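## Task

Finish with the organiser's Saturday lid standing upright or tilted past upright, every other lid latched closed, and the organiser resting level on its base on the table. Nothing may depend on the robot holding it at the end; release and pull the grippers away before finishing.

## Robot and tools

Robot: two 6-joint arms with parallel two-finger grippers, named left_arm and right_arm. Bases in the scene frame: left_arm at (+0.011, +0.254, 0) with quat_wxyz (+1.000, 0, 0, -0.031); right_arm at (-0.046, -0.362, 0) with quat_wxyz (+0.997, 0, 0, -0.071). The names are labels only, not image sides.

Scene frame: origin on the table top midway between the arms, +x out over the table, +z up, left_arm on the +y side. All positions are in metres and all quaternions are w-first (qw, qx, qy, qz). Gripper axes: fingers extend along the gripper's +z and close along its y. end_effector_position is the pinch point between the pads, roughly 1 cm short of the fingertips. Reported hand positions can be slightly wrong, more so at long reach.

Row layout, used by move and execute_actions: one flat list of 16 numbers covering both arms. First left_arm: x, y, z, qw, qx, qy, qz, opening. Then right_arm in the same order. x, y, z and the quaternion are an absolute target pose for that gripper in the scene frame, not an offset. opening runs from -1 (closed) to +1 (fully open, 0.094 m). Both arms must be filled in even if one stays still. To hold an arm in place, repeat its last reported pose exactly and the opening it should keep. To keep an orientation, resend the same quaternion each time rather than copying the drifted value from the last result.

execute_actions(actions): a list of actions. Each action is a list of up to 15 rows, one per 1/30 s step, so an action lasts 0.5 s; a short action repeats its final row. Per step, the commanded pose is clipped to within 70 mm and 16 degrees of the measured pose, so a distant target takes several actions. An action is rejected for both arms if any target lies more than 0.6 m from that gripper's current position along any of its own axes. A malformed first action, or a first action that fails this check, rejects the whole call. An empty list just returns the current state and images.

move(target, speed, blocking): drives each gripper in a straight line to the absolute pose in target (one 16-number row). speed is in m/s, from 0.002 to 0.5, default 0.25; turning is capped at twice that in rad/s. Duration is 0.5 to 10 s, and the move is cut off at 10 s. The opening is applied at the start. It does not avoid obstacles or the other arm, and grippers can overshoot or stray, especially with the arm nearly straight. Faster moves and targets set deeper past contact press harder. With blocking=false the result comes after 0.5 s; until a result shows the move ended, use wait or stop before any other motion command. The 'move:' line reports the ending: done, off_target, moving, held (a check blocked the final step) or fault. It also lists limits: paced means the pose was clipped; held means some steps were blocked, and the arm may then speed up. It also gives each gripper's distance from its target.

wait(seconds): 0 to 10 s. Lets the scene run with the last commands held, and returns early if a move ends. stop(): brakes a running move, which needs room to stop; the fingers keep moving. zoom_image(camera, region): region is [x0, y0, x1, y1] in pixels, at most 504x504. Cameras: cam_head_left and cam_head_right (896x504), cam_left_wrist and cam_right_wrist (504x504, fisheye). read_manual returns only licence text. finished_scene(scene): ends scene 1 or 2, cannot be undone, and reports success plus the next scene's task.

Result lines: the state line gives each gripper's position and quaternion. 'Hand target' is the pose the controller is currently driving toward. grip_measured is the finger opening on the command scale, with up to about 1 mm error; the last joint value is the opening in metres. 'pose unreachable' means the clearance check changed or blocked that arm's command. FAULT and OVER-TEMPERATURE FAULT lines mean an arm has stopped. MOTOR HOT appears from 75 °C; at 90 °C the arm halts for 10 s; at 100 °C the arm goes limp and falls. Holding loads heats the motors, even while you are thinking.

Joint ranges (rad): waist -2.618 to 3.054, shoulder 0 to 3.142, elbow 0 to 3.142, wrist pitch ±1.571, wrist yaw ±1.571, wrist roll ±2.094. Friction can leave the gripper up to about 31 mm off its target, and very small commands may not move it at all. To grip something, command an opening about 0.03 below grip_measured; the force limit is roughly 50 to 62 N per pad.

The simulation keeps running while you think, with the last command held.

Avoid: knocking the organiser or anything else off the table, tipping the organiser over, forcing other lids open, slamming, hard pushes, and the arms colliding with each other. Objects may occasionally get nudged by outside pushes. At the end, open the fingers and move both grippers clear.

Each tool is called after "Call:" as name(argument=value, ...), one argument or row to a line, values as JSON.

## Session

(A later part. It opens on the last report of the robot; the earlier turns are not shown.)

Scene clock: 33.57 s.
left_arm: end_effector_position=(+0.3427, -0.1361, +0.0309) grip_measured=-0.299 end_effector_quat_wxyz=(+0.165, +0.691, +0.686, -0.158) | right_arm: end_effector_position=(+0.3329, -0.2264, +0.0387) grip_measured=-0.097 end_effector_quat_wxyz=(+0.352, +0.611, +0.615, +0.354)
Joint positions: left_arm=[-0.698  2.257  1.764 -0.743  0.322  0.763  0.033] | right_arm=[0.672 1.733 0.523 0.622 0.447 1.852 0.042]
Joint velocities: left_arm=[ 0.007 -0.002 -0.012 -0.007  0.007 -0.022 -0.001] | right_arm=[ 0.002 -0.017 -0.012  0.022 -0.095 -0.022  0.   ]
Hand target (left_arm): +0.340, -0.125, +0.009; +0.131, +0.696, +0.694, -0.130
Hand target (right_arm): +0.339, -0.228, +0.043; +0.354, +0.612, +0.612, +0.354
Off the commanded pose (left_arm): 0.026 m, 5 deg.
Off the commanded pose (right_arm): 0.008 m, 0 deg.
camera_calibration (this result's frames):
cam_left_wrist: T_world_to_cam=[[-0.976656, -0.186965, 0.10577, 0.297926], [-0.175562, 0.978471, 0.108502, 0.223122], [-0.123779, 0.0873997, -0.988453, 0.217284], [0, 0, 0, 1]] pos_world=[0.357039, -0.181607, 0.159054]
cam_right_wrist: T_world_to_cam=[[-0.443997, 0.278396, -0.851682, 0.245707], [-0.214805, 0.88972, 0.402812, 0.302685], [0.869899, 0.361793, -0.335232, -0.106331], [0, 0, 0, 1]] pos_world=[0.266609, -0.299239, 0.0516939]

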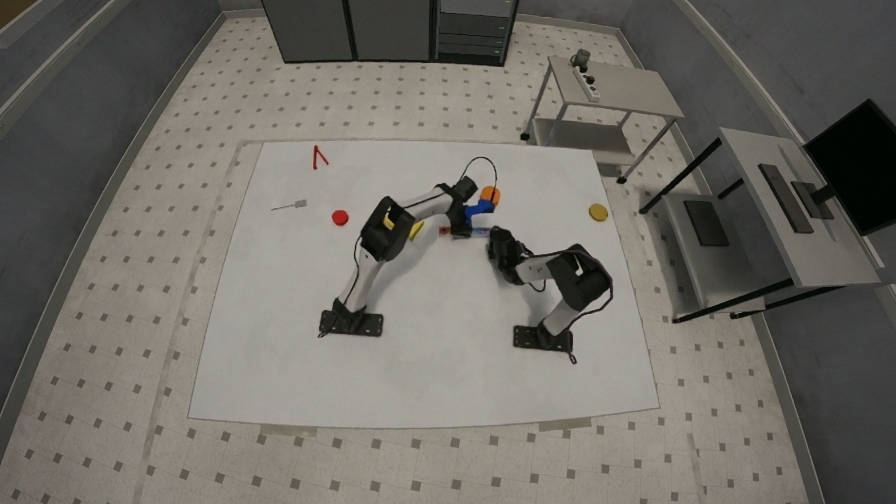

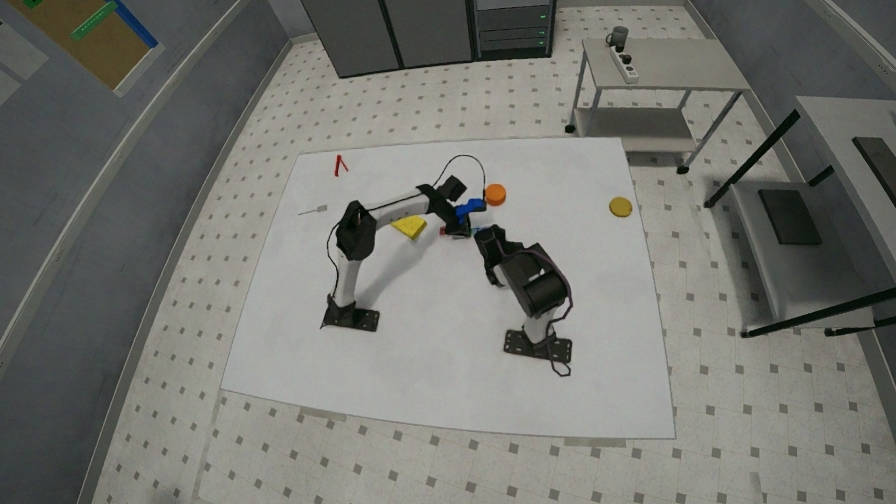

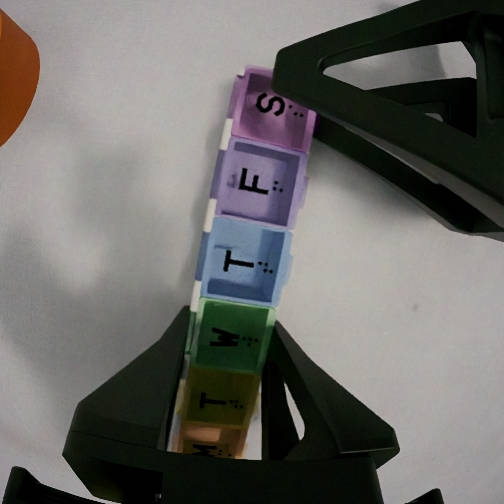

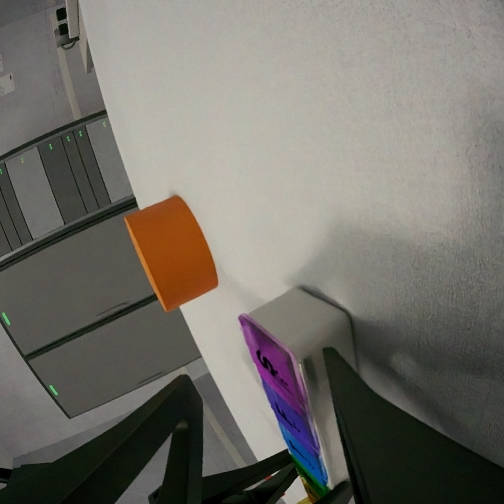

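Call:
execute_actions(
  actions=[
    [[0.34,-0.125,0.008,0.13,0.695,0.695,-0.13,-0.34,0.339,-0.228,0.049,0.354,0.612,0.612,0.354,-0.1]],
    [[0.34,-0.125,0.008,0.13,0.695,0.695,-0.13,-0.34,0.339,-0.228,0.055,0.354,0.612,0.612,0.354,-0.1]],
    [[0.34,-0.125,0.008,0.13,0.695,0.695,-0.13,-0.34,0.340,-0.228,0.062,0.354,0.612,0.612,0.354,-0.1]],
    [[0.34,-0.125,0.008,0.13,0.695,0.695,-0.13,-0.34,0.341,-0.228,0.069,0.354,0.612,0.612,0.354,-0.1]],
  ],
)

Scene clock: 36.90 s.
left_arm: end_effector_position=(+0.3434, -0.1355, +0.0306) grip_measured=-0.299 end_effector_quat_wxyz=(+0.165, +0.691, +0.687, -0.155) | right_arm: end_effector_position=(+0.3376, -0.2231, +0.0656) grip_measured=-0.097 end_effector_quat_wxyz=(+0.352, +0.609, +0.614, +0.358)
Joint positions: left_arm=[-0.698  2.257  1.764 -0.743  0.316  0.763  0.033] | right_arm=[0.672 1.642 0.576 0.484 0.444 1.849 0.042]
Joint velocities: left_arm=[ 0.007 -0.002  0.022  0.022 -0.037 -0.022 -0.   ] | right_arm=[-0.017 -0.002  0.002 -0.022  0.051 -0.051 -0.001]
Hand target (left_arm): +0.340, -0.125, +0.009; +0.131, +0.695, +0.694, -0.130
Hand target (right_arm): +0.341, -0.228, +0.069; +0.354, +0.612, +0.612, +0.354
Off the commanded pose (left_arm): 0.025 m, 5 deg.
Off the commanded pose (right_arm): 0.007 m, 1 deg.
camera_calibration (this result's frames):
cam_left_wrist: T_world_to_cam=[[-0.976688, -0.189208, 0.101396, 0.298612], [-0.177812, 0.977707, 0.111673, 0.223258], [-0.120265, 0.0910405, -0.988558, 0.216321], [0, 0, 0, 1]] pos_world=[0.357365, -0.181475, 0.158636]
cam_right_wrist: T_world_to_cam=[[-0.4404, 0.279433, -0.853209, 0.268914], [-0.22027, 0.887655, 0.404412, 0.291197], [0.870361, 0.366039, -0.329373, -0.102217], [0, 0, 0, 1]] pos_world=[0.271537, -0.296211, 0.0780086]

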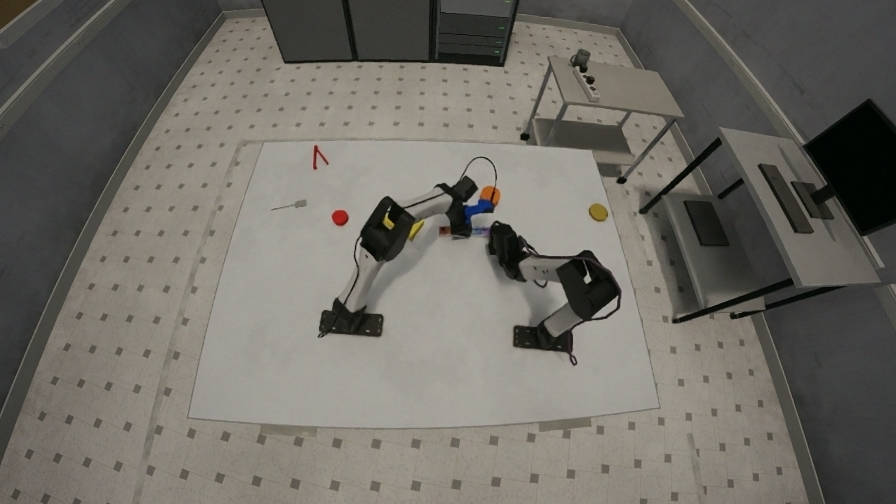

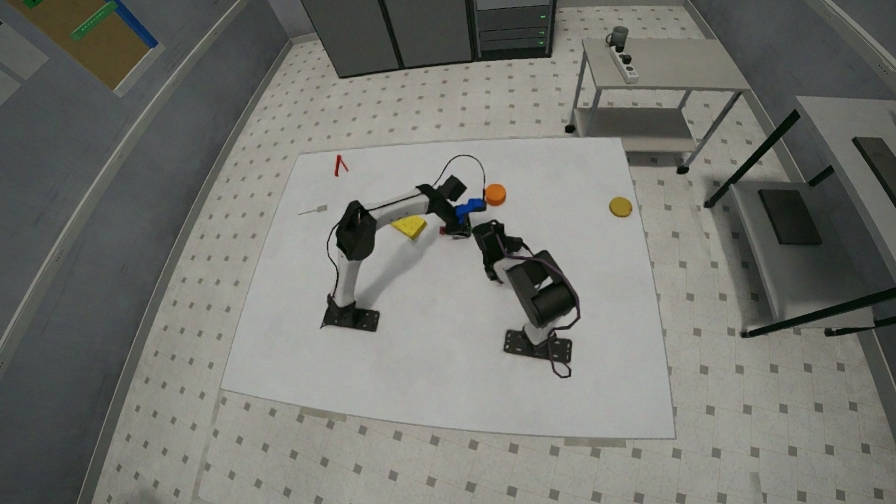

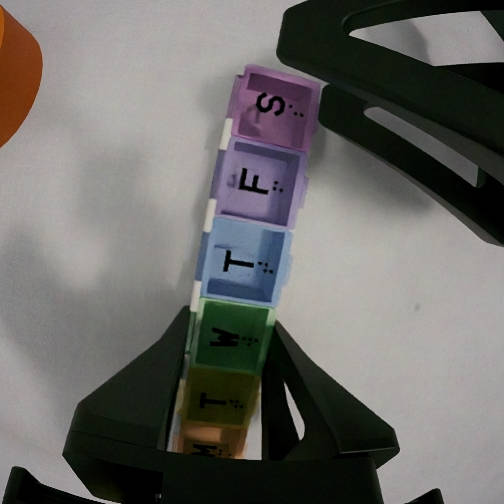

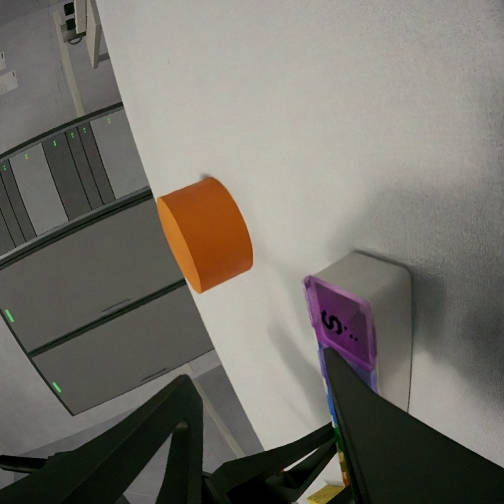

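Call:
execute_actions(
  actions=[
    [[0.34,-0.125,0.008,0.13,0.695,0.695,-0.13,-0.34,0.336,-0.228,0.066,0.354,0.612,0.612,0.354,0.9]],
    [[0.34,-0.125,0.008,0.13,0.695,0.695,-0.13,-0.34,0.336,-0.228,0.052,0.354,0.612,0.612,0.354,0.9]],
    [[0.34,-0.125,0.008,0.13,0.695,0.695,-0.13,-0.34,0.345,-0.23,0.052,0.354,0.612,0.612,0.354,0.9]],
    [[0.34,-0.125,0.008,0.13,0.695,0.695,-0.13,-0.34,0.352,-0.23,0.054,0.354,0.612,0.612,0.354,0.9]],
  ],
)

Scene clock: 40.83 s.
left_arm: end_effector_position=(+0.3442, -0.1354, +0.0309) grip_measured=-0.299 end_effector_quat_wxyz=(+0.166, +0.691, +0.687, -0.153) | right_arm: end_effector_position=(+0.3469, -0.2275, +0.0573) grip_measured=+0.897 end_effector_quat_wxyz=(+0.355, +0.610, +0.611, +0.360)
Joint positions: left_arm=[-0.698  2.257  1.766 -0.743  0.312  0.762  0.033] | right_arm=[0.644 1.699 0.581 0.552 0.425 1.834 0.089]
Joint velocities: left_arm=[-0.002  0.017 -0.007  0.037  0.081 -0.007 -0.001] | right_arm=[ 0.017  0.002  0.002 -0.007 -0.007 -0.007  0.001]
Hand target (left_arm): +0.340, -0.125, +0.009; +0.131, +0.695, +0.694, -0.130
Hand target (right_arm): +0.352, -0.230, +0.054; +0.354, +0.612, +0.612, +0.354
Off the commanded pose (left_arm): 0.026 m, 5 deg.
Off the commanded pose (right_arm): 0.007 m, 1 deg.
camera_calibration (this result's frames):
cam_left_wrist: T_world_to_cam=[[-0.976724, -0.190925, 0.0977607, 0.299271], [-0.179759, 0.977247, 0.112579, 0.223844], [-0.117031, 0.0923857, -0.988822, 0.215782], [0, 0, 0, 1]] pos_world=[0.357796, -0.181548, 0.158913]
cam_right_wrist: T_world_to_cam=[[-0.432295, 0.283747, -0.855926, 0.265483], [-0.219049, 0.887725, 0.404922, 0.3001], [0.874722, 0.362536, -0.321604, -0.114168], [0, 0, 0, 1]] pos_world=[0.280369, -0.300346, 0.0689993]

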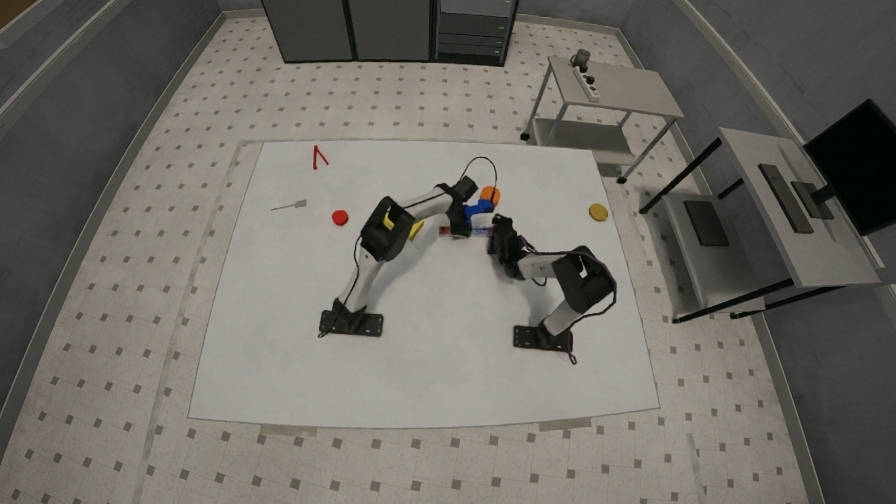

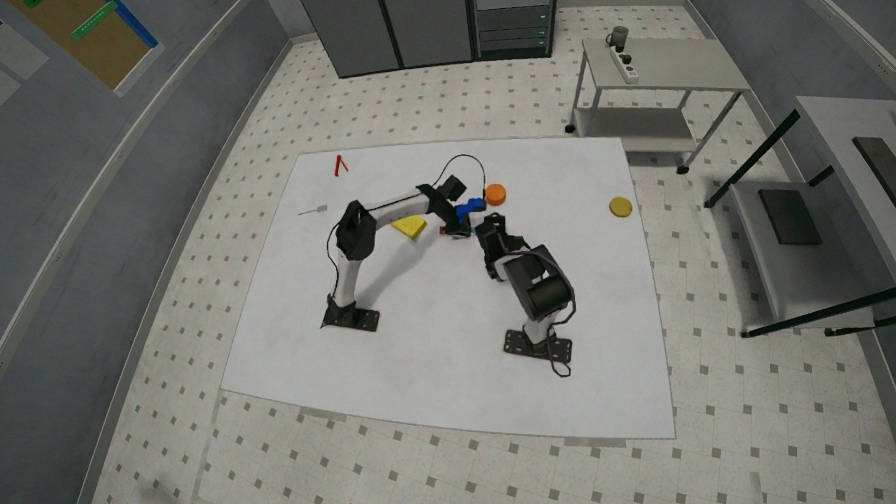

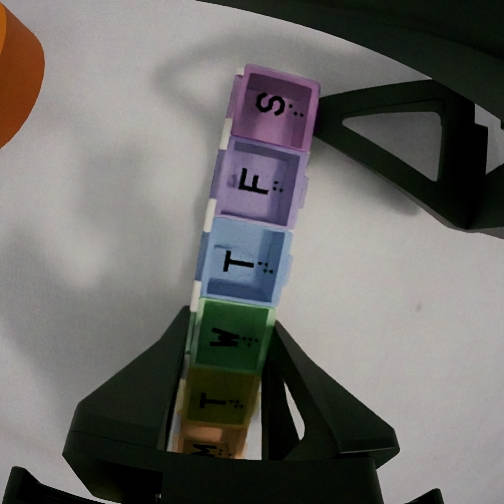

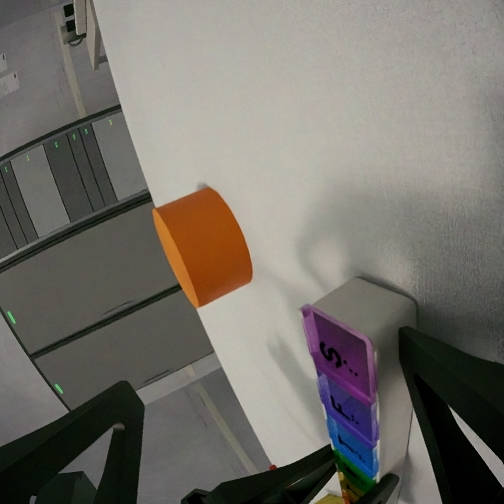

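Call:
execute_actions(
  actions=[
    [[0.335,-0.125,0.008,0.13,0.695,0.695,-0.13,-0.34,0.348,-0.228,0.060,0.354,0.612,0.612,0.354,0.75]],
    [[0.335,-0.125,0.008,0.13,0.695,0.695,-0.13,-0.34,0.348,-0.228,0.061,0.354,0.612,0.612,0.354,0.6]],
    [[0.335,-0.125,0.008,0.13,0.695,0.695,-0.13,-0.34,0.348,-0.228,0.062,0.354,0.612,0.612,0.354,0.45]],
    [[0.335,-0.125,0.008,0.13,0.695,0.695,-0.13,-0.34,0.348,-0.228,0.062,0.354,0.612,0.612,0.354,0.3]],
    [[0.335,-0.125,0.008,0.13,0.695,0.695,-0.13,-0.34,0.348,-0.228,0.062,0.354,0.612,0.612,0.354,0.15]],
  ],
)

Scene clock: 45.03 s.
left_arm: end_effector_position=(+0.3453, -0.1351, +0.0308) grip_measured=-0.299 end_effector_quat_wxyz=(+0.166, +0.689, +0.689, -0.151) | right_arm: end_effector_position=(+0.3413, -0.2304, +0.0498) grip_measured=+0.153 end_effector_quat_wxyz=(+0.349, +0.613, +0.622, +0.341)
Joint positions: left_arm=[-0.698  2.257  1.766 -0.741  0.306  0.758  0.033] | right_arm=[0.644 1.692 0.581 0.499 0.424 1.834 0.054]
Joint velocities: left_arm=[-0.007 -0.007  0.007  0.022  0.037  0.037 -0.   ] | right_arm=[-0.007 -0.007 -0.012 -0.022  0.022  0.022 -0.001]
Hand target (left_arm): +0.335, -0.125, +0.009; +0.131, +0.696, +0.694, -0.130
Hand target (right_arm): +0.348, -0.228, +0.062; +0.354, +0.612, +0.612, +0.354
Off the commanded pose (left_arm): 0.027 m, 5 deg.
Off the commanded pose (right_arm): 0.014 m, 2 deg.
camera_calibration (this result's frames):
cam_left_wrist: T_world_to_cam=[[-0.97588, -0.197156, 0.0937376, 0.299441], [-0.186163, 0.97584, 0.114367, 0.225738], [-0.114021, 0.0941579, -0.989006, 0.214974], [0, 0, 0, 1]] pos_world=[0.358754, -0.181488, 0.158724]
cam_right_wrist: T_world_to_cam=[[-0.466823, 0.264722, -0.8438, 0.264305], [-0.203668, 0.896316, 0.393874, 0.301773], [0.860579, 0.355724, -0.364505, -0.105236], [0, 0, 0, 1]] pos_world=[0.275409, -0.303016, 0.0658007]

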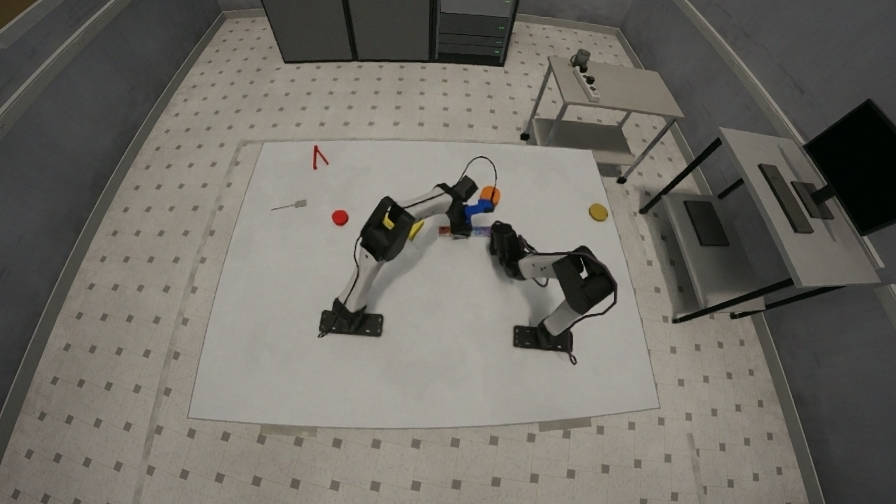

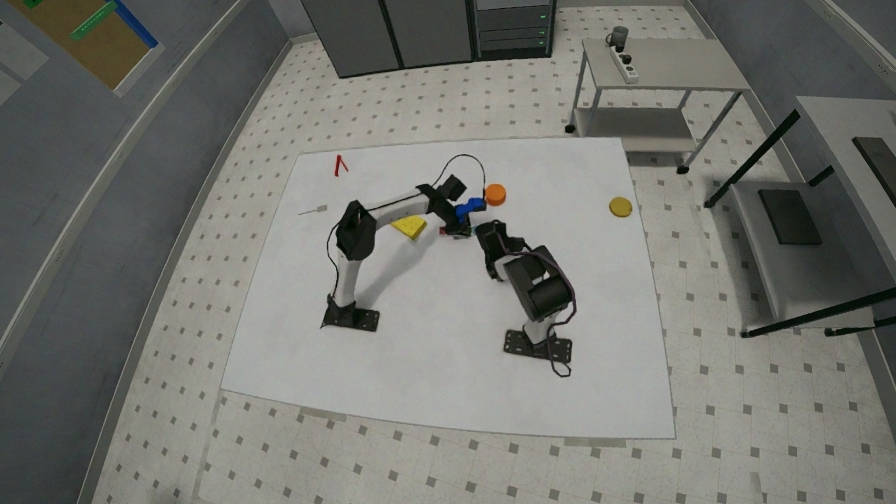

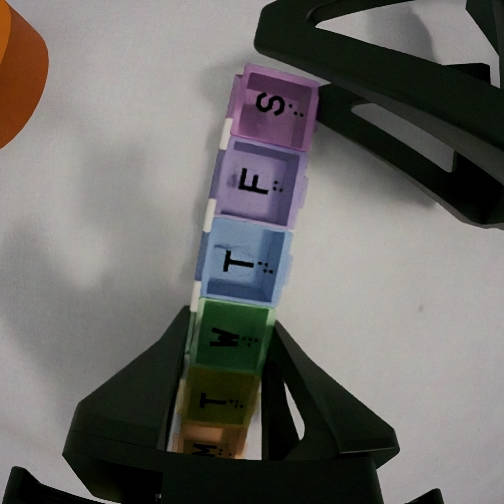

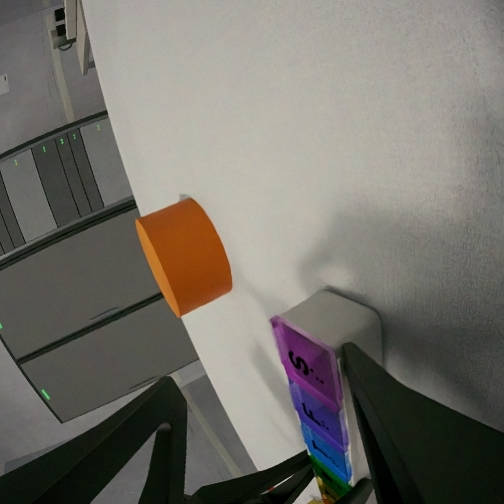

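Hooked; wrist yielding. Continue with more force.

Call:
execute_actions(
  actions=[
    [[0.335,-0.125,0.008,0.13,0.695,0.695,-0.13,-0.34,0.350,-0.225,0.065,0.354,0.612,0.612,0.354,0.05]],
    [[0.335,-0.125,0.008,0.13,0.695,0.695,-0.13,-0.34,0.352,-0.224,0.068,0.354,0.612,0.612,0.354,-0.05]],
    [[0.335,-0.125,0.008,0.13,0.695,0.695,-0.13,-0.34,0.352,-0.224,0.068,0.354,0.612,0.612,0.354,-0.15]],
  ],
)

Scene clock: 47.57 s.
left_arm: end_effector_position=(+0.3466, -0.1352, +0.0309) grip_measured=-0.299 end_effector_quat_wxyz=(+0.168, +0.688, +0.690, -0.148) | right_arm: end_effector_position=(+0.3400, -0.2306, +0.0456) grip_measured=-0.147 end_effector_quat_wxyz=(+0.342, +0.615, +0.633, +0.323)
Joint positions: left_arm=[-0.698  2.257  1.766 -0.737  0.301  0.754  0.033] | right_arm=[0.644 1.692 0.605 0.432 0.421 1.834 0.04 ]
Joint velocities: left_arm=[-0.007 -0.022 -0.027  0.066 -0.037  0.066  0.001] | right_arm=[-0.012  0.007 -0.002  0.037  0.022 -0.095  0.   ]
Hand target (left_arm): +0.335, -0.125, +0.009; +0.131, +0.695, +0.695, -0.130
Hand target (right_arm): +0.351, -0.224, +0.068; +0.354, +0.612, +0.612, +0.354
Off the commanded pose (left_arm): 0.028 m, 5 deg.
Off the commanded pose (right_arm): 0.026 m, 4 deg.
camera_calibration (this result's frames):
cam_left_wrist: T_world_to_cam=[[-0.97526, -0.202181, 0.0893908, 0.299876], [-0.191619, 0.974803, 0.114197, 0.227776], [-0.110227, 0.0942428, -0.989428, 0.213893], [0, 0, 0, 1]] pos_world=[0.35968, -0.181565, 0.158814]
cam_right_wrist: T_world_to_cam=[[-0.500048, 0.247747, -0.829803, 0.26691], [-0.19051, 0.903261, 0.384482, 0.300878], [0.844783, 0.350345, -0.404475, -0.0996922], [0, 0, 0, 1]] pos_world=[0.275006, -0.302971, 0.0654778]

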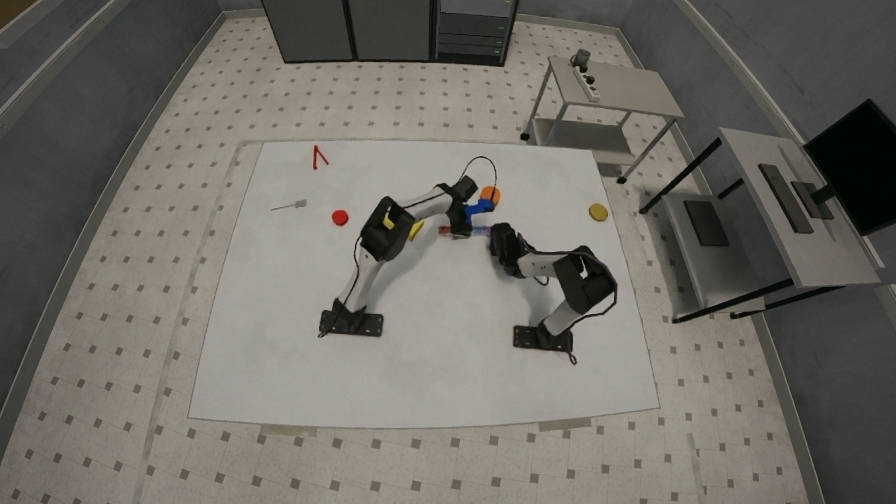

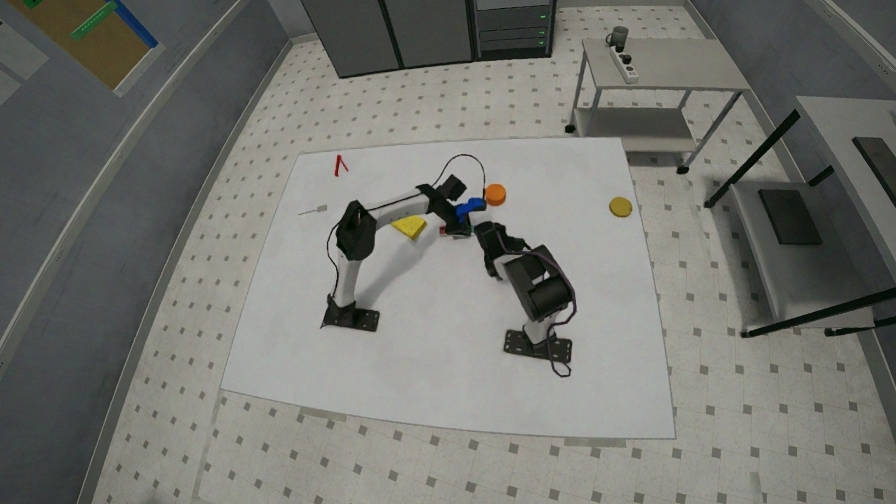

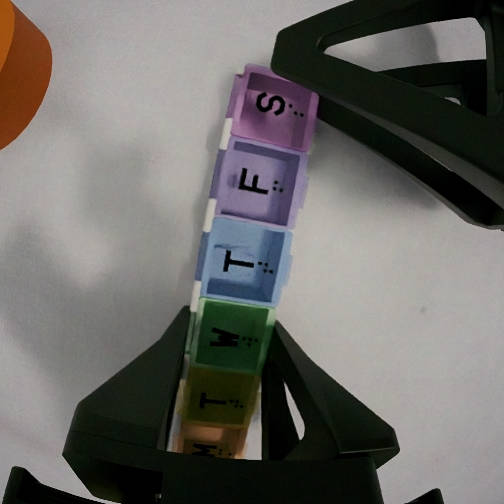

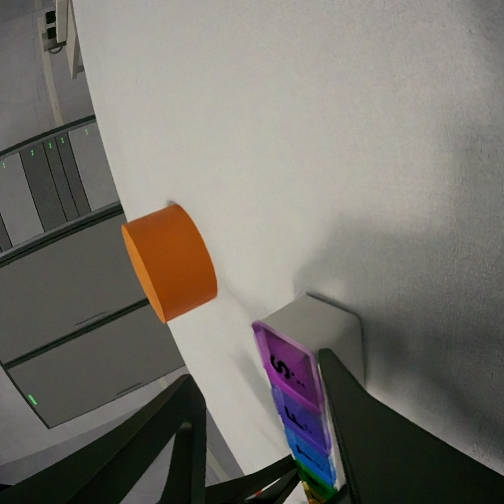

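Call:
execute_actions(
  actions=[
    [[0.335,-0.125,0.008,0.13,0.695,0.695,-0.13,-0.34,0.352,-0.224,0.071,0.38,0.596,0.596,0.38,-0.15]],
    [[0.335,-0.125,0.008,0.13,0.695,0.695,-0.13,-0.34,0.352,-0.224,0.074,0.40,0.583,0.583,0.40,-0.15]],
  ],
)

Scene clock: 50.03 s.
left_arm: end_effector_position=(+0.3474, -0.1351, +0.0309) grip_measured=-0.299 end_effector_quat_wxyz=(+0.169, +0.688, +0.691, -0.147) | right_arm: end_effector_position=(+0.3587, -0.2251, +0.0872) grip_measured=-0.147 end_effector_quat_wxyz=(+0.402, +0.585, +0.571, +0.412)
Joint positions: left_arm=[-0.698  2.257  1.766 -0.735  0.298  0.754  0.033] | right_arm=[0.656 1.718 0.553 0.777 0.482 1.783 0.04 ]
Joint velocities: left_arm=[ 0.007  0.007 -0.012  0.037  0.037  0.022 -0.001] | right_arm=[-0.002 -0.002  0.002  0.037 -0.095 -0.051 -0.001]
Hand target (left_arm): +0.335, -0.125, +0.009; +0.131, +0.695, +0.694, -0.130
Hand target (right_arm): +0.352, -0.224, +0.074; +0.400, +0.583, +0.583, +0.400
Off the commanded pose (left_arm): 0.028 m, 5 deg.
Off the commanded pose (right_arm): 0.015 m, 2 deg.
camera_calibration (this result's frames):
cam_left_wrist: T_world_to_cam=[[-0.975336, -0.203547, 0.0853673, 0.300637], [-0.193313, 0.974408, 0.11471, 0.228338], [-0.106531, 0.0953779, -0.989724, 0.212819], [0, 0, 0, 1]] pos_world=[0.360035, -0.181599, 0.158775]
cam_right_wrist: T_world_to_cam=[[-0.278344, 0.30515, -0.910719, 0.249914], [-0.270061, 0.885073, 0.379096, 0.308404], [0.921733, 0.351468, -0.163945, -0.148882], [0, 0, 0, 1]] pos_world=[0.290079, -0.296894, 0.0862783]

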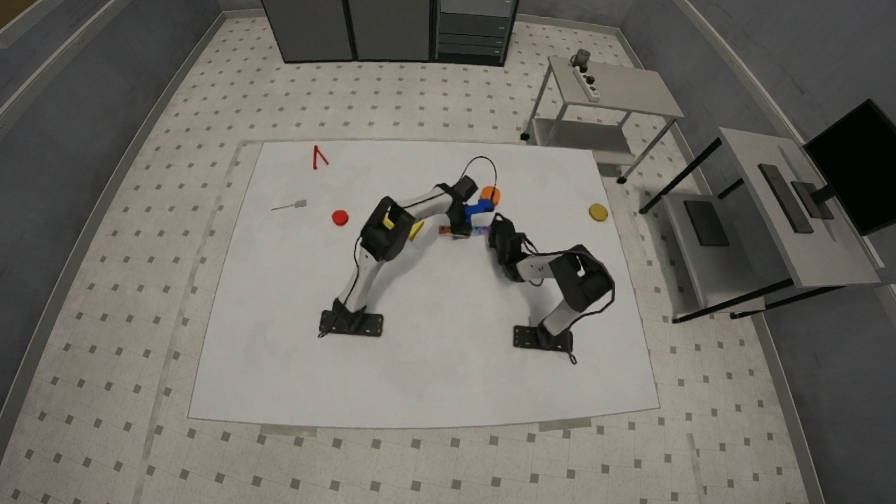

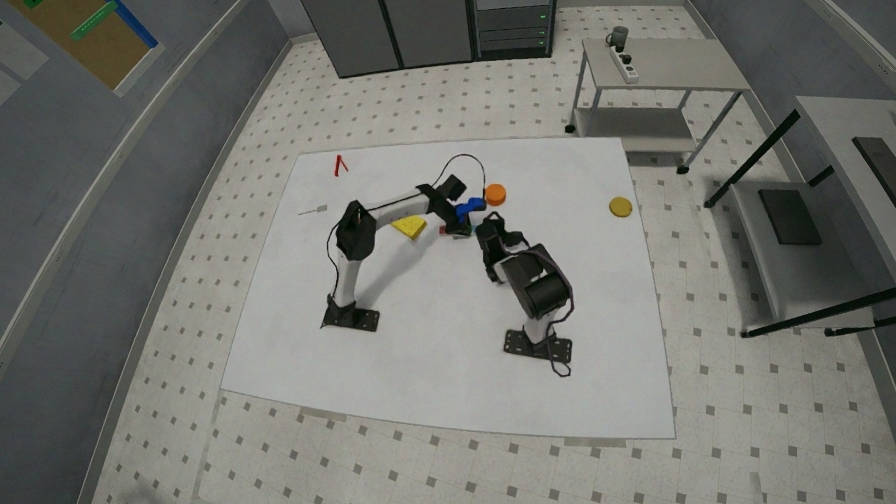

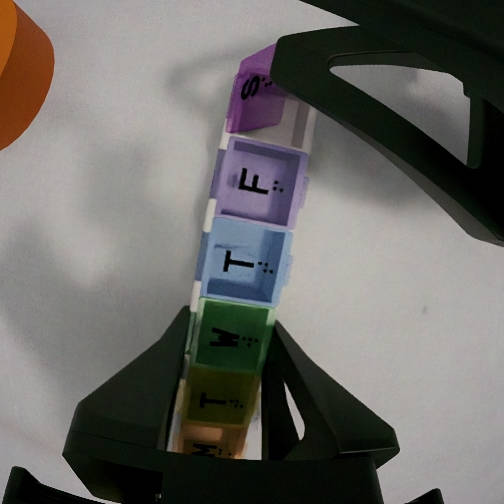

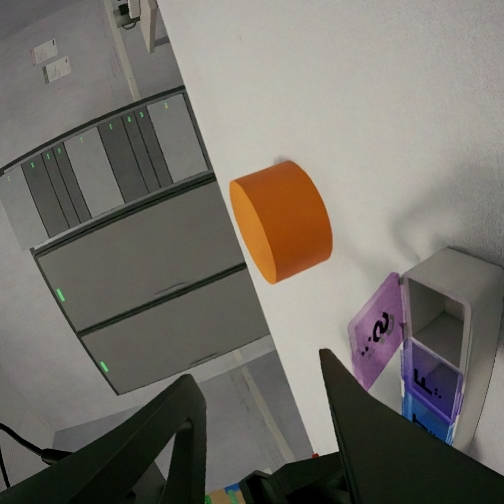

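Call:
move(
  target=[0.345,-0.132,0.022,0.16,0.689,0.689,-0.15,-0.34,0.325,-0.226,0.085,0.40,0.583,0.583,0.40,-0.15],
  speed=0.08,
)

Call:
move(
  target=[0.345,-0.132,0.022,0.16,0.689,0.689,-0.15,-0.34,0.325,-0.226,0.058,0.40,0.583,0.583,0.40,-0.15],
  speed=0.06,
)

Call:
move(
  target=[0.345,-0.132,0.022,0.16,0.689,0.689,-0.15,-0.34,0.385,-0.226,0.068,0.40,0.583,0.583,0.40,-0.15],
  speed=0.05,
)

Scene clock: 52.40 s.
left_arm: end_effector_position=(+0.3472, -0.1369, +0.0317) grip_measured=-0.299 end_effector_quat_wxyz=(+0.172, +0.688, +0.689, -0.151) | right_arm: end_effector_position=(+0.3335, -0.2248, +0.0928) grip_measured=-0.147 end_effector_quat_wxyz=(+0.404, +0.582, +0.574, +0.410)
Joint positions: left_arm=[-0.698  2.257  1.766 -0.729  0.306  0.755  0.033] | right_arm=[0.704 1.619 0.477 0.743 0.524 1.792 0.04 ]
Joint velocities: left_arm=[-0.012 -0.002 -0.007 -0.007 -0.037 -0.007 -0.001] | right_arm=[-0.007 -0.012 -0.007 -0.007 -0.051  0.022  0.002]
Hand target (left_arm): +0.345, -0.132, +0.022; +0.160, +0.690, +0.690, -0.150
Hand target (right_arm): +0.325, -0.225, +0.085; +0.400, +0.583, +0.583, +0.400
Off the commanded pose (left_arm): 0.011 m, 1 deg.
Off the commanded pose (right_arm): 0.012 m, 2 deg.
move: off_target (left_arm, right_arm)
camera_calibration (this result's frames):
cam_left_wrist: T_world_to_cam=[[-0.976054, -0.198771, 0.088368, 0.300828], [-0.189283, 0.976264, 0.105266, 0.229132], [-0.107194, 0.0860183, -0.99051, 0.212824], [0, 0, 0, 1]] pos_world=[0.359809, -0.182204, 0.160101]
cam_right_wrist: T_world_to_cam=[[-0.279992, 0.294181, -0.913817, 0.246245], [-0.275325, 0.887296, 0.370003, 0.302282], [0.919674, 0.355195, -0.16744, -0.122988], [0, 0, 0, 1]] pos_world=[0.265281, -0.29697, 0.0925844]

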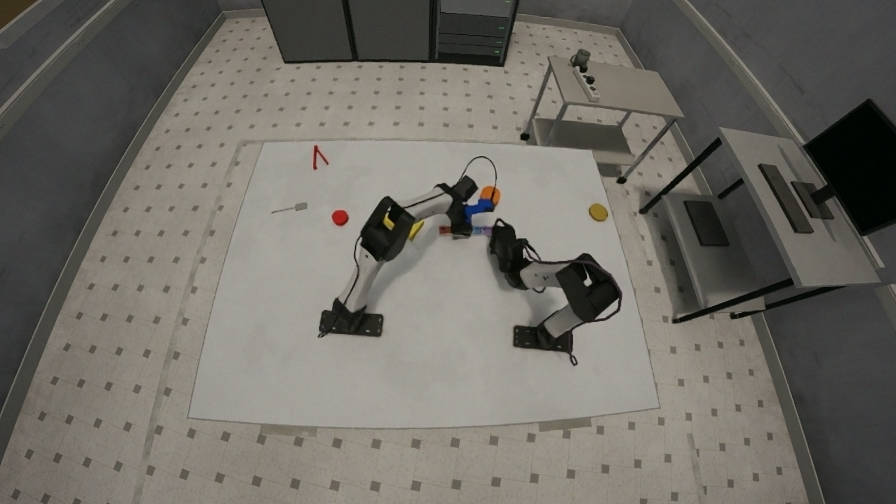

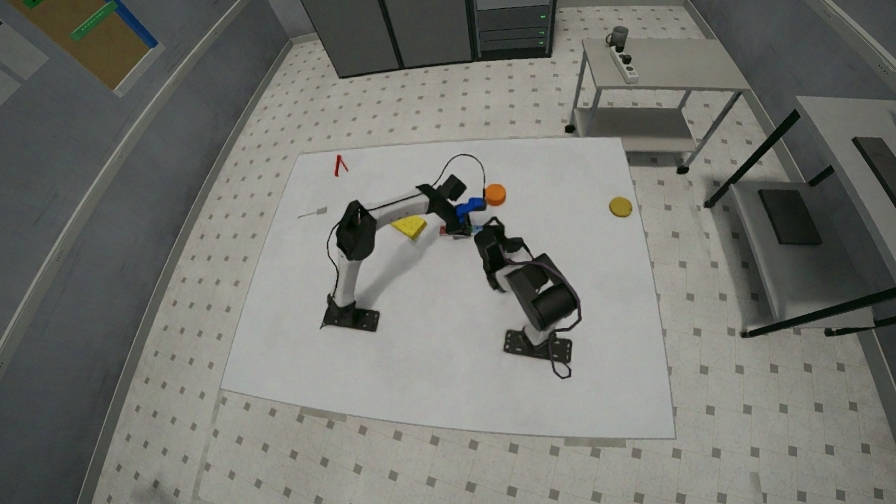

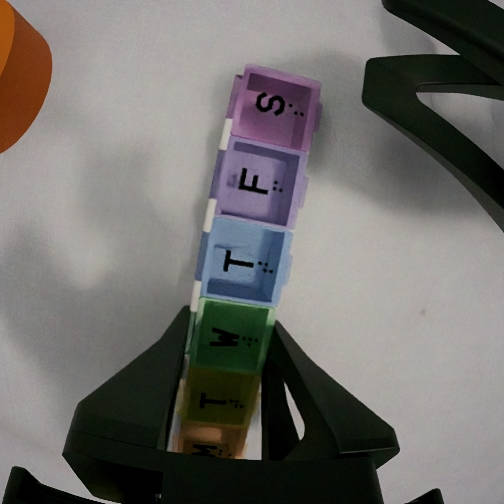

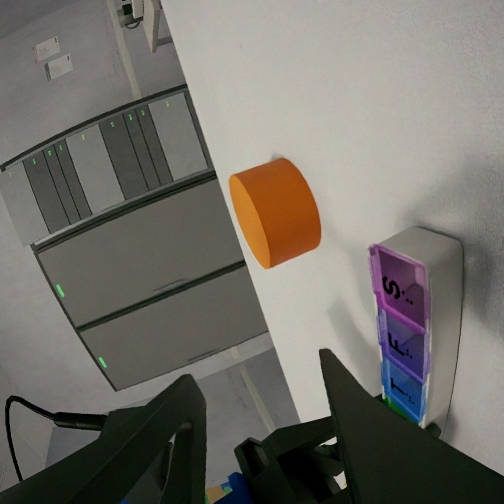

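Scene clock: 53.53 s.
left_arm: end_effector_position=(+0.3472, -0.1369, +0.0317) grip_measured=-0.299 end_effector_quat_wxyz=(+0.172, +0.688, +0.689, -0.151) | right_arm: end_effector_position=(+0.3319, -0.2259, +0.0699) grip_measured=-0.147 end_effector_quat_wxyz=(+0.404, +0.582, +0.574, +0.411)
Joint positions: left_arm=[-0.698  2.257  1.766 -0.729  0.306  0.755  0.033] | right_arm=[0.704 1.725 0.439 0.889 0.524 1.793 0.04 ]
Joint velocities: left_arm=[ 0.017 -0.012 -0.007  0.007 -0.022  0.066 -0.001] | right_arm=[ 0.012  0.002 -0.012  0.051  0.066  0.037  0.001]
Hand target (left_arm): +0.345, -0.132, +0.022; +0.160, +0.690, +0.690, -0.150
Hand target (right_arm): +0.325, -0.226, +0.058; +0.400, +0.583, +0.583, +0.400
Off the commanded pose (left_arm): 0.011 m, 1 deg.
Off the commanded pose (right_arm): 0.014 m, 2 deg.
move: off_target (left_arm, right_arm)
camera_calibration (this result's frames):
cam_left_wrist: T_world_to_cam=[[-0.976054, -0.198771, 0.088368, 0.300828], [-0.189283, 0.976264, 0.105266, 0.229132], [-0.107194, 0.0860183, -0.99051, 0.212824], [0, 0, 0, 1]] pos_world=[0.359809, -0.182204, 0.160101]
cam_right_wrist: T_world_to_cam=[[-0.278599, 0.295271, -0.913891, 0.224986], [-0.275407, 0.887041, 0.370554, 0.311195], [0.920073, 0.354928, -0.165809, -0.125266], [0, 0, 0, 1]] pos_world=[0.26364, -0.298015, 0.069528]

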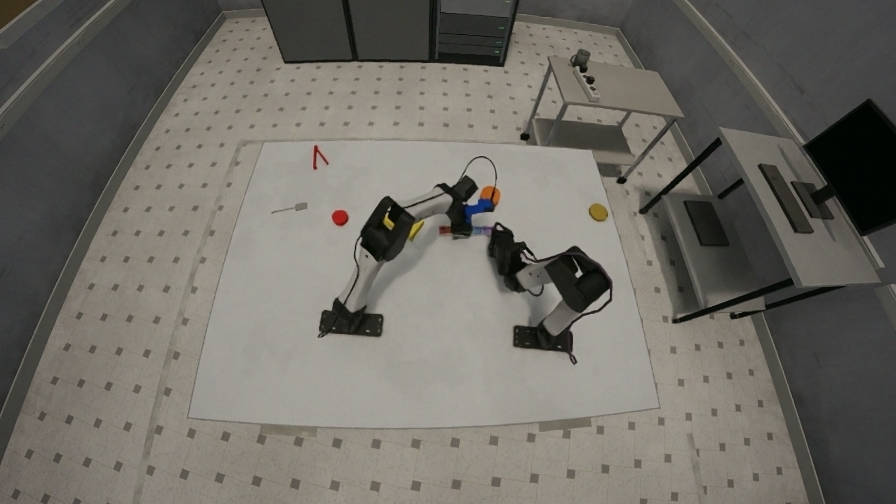

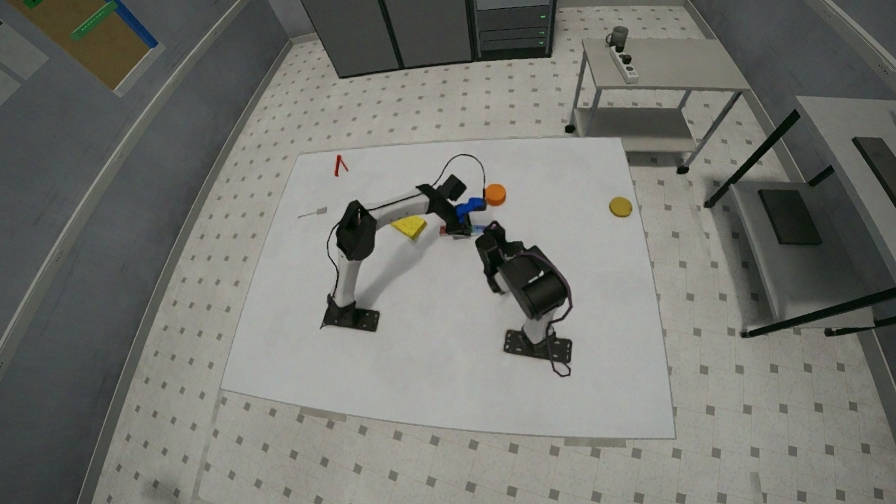

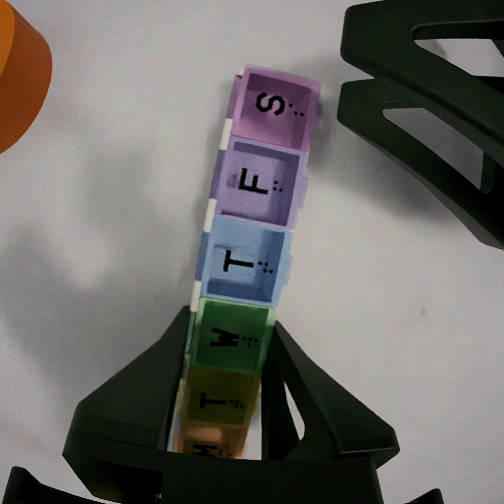

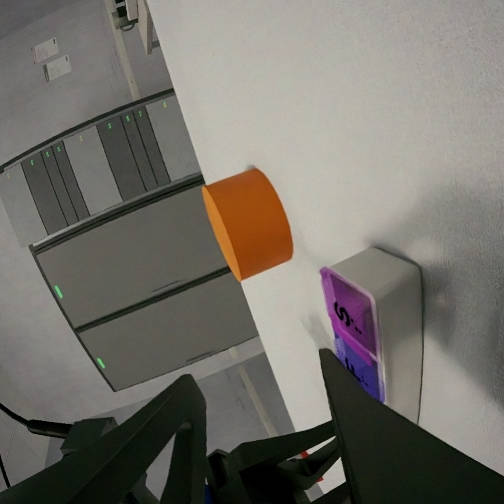

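Scene clock: 54.90 s.
left_arm: end_effector_position=(+0.3472, -0.1369, +0.0317) grip_measured=-0.299 end_effector_quat_wxyz=(+0.172, +0.688, +0.689, -0.151) | right_arm: end_effector_position=(+0.3821, -0.2240, +0.0766) grip_measured=-0.147 end_effector_quat_wxyz=(+0.403, +0.580, +0.574, +0.414)
Joint positions: left_arm=[-0.698  2.257  1.766 -0.729  0.306  0.755  0.033] | right_arm=[0.617 1.829 0.621 0.833 0.438 1.754 0.04 ]
Joint velocities: left_arm=[-0.002 -0.007 -0.007 -0.066 -0.066  0.007 -0.001] | right_arm=[ 0.002 -0.012 -0.007 -0.037  0.007  0.007  0.   ]
Hand target (left_arm): +0.345, -0.132, +0.022; +0.160, +0.690, +0.690, -0.150
Hand target (right_arm): +0.385, -0.227, +0.068; +0.400, +0.583, +0.583, +0.400
Off the commanded pose (left_arm): 0.011 m, 1 deg.
Off the commanded pose (right_arm): 0.009 m, 2 deg.
move: off_target (left_arm)
camera_calibration (this result's frames):
cam_left_wrist: T_world_to_cam=[[-0.976054, -0.198771, 0.088368, 0.300828], [-0.189283, 0.976264, 0.105266, 0.229132], [-0.107194, 0.0860183, -0.99051, 0.212824], [0, 0, 0, 1]] pos_world=[0.359809, -0.182204, 0.160101]
cam_right_wrist: T_world_to_cam=[[-0.277626, 0.295735, -0.914038, 0.244313], [-0.281708, 0.884554, 0.37176, 0.322649], [0.918458, 0.360701, -0.162264, -0.169392], [0, 0, 0, 1]] pos_world=[0.3143, -0.296552, 0.0758772]

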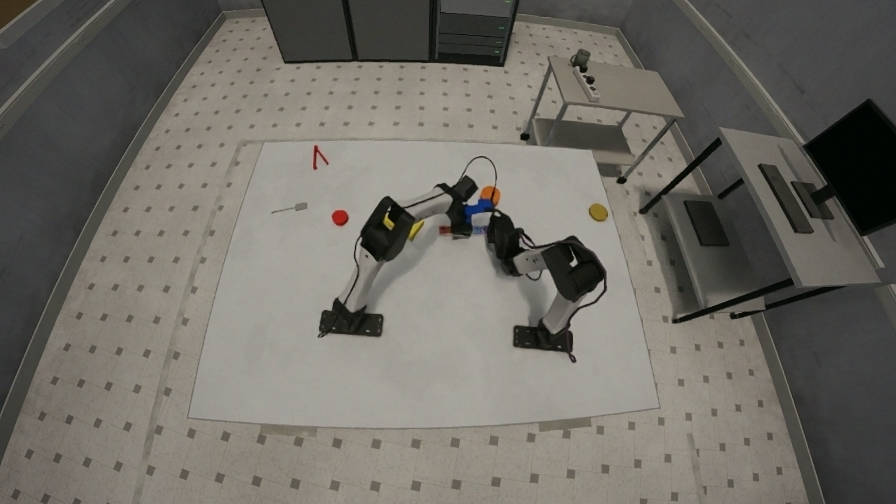

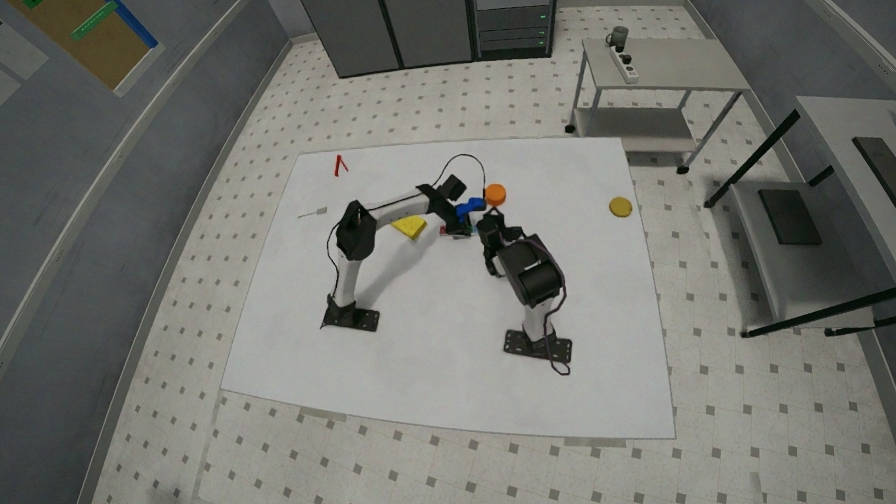

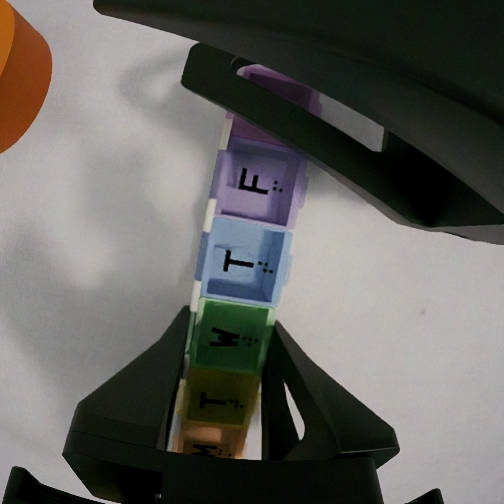

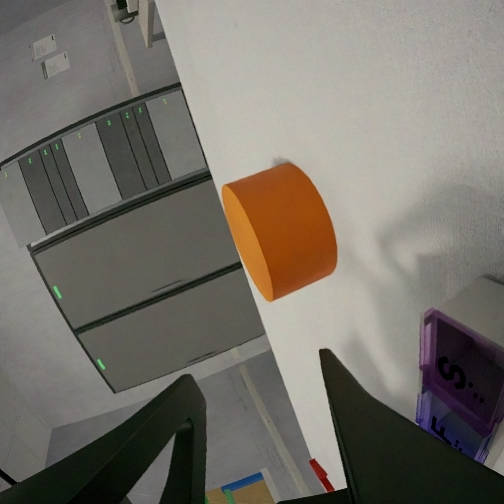

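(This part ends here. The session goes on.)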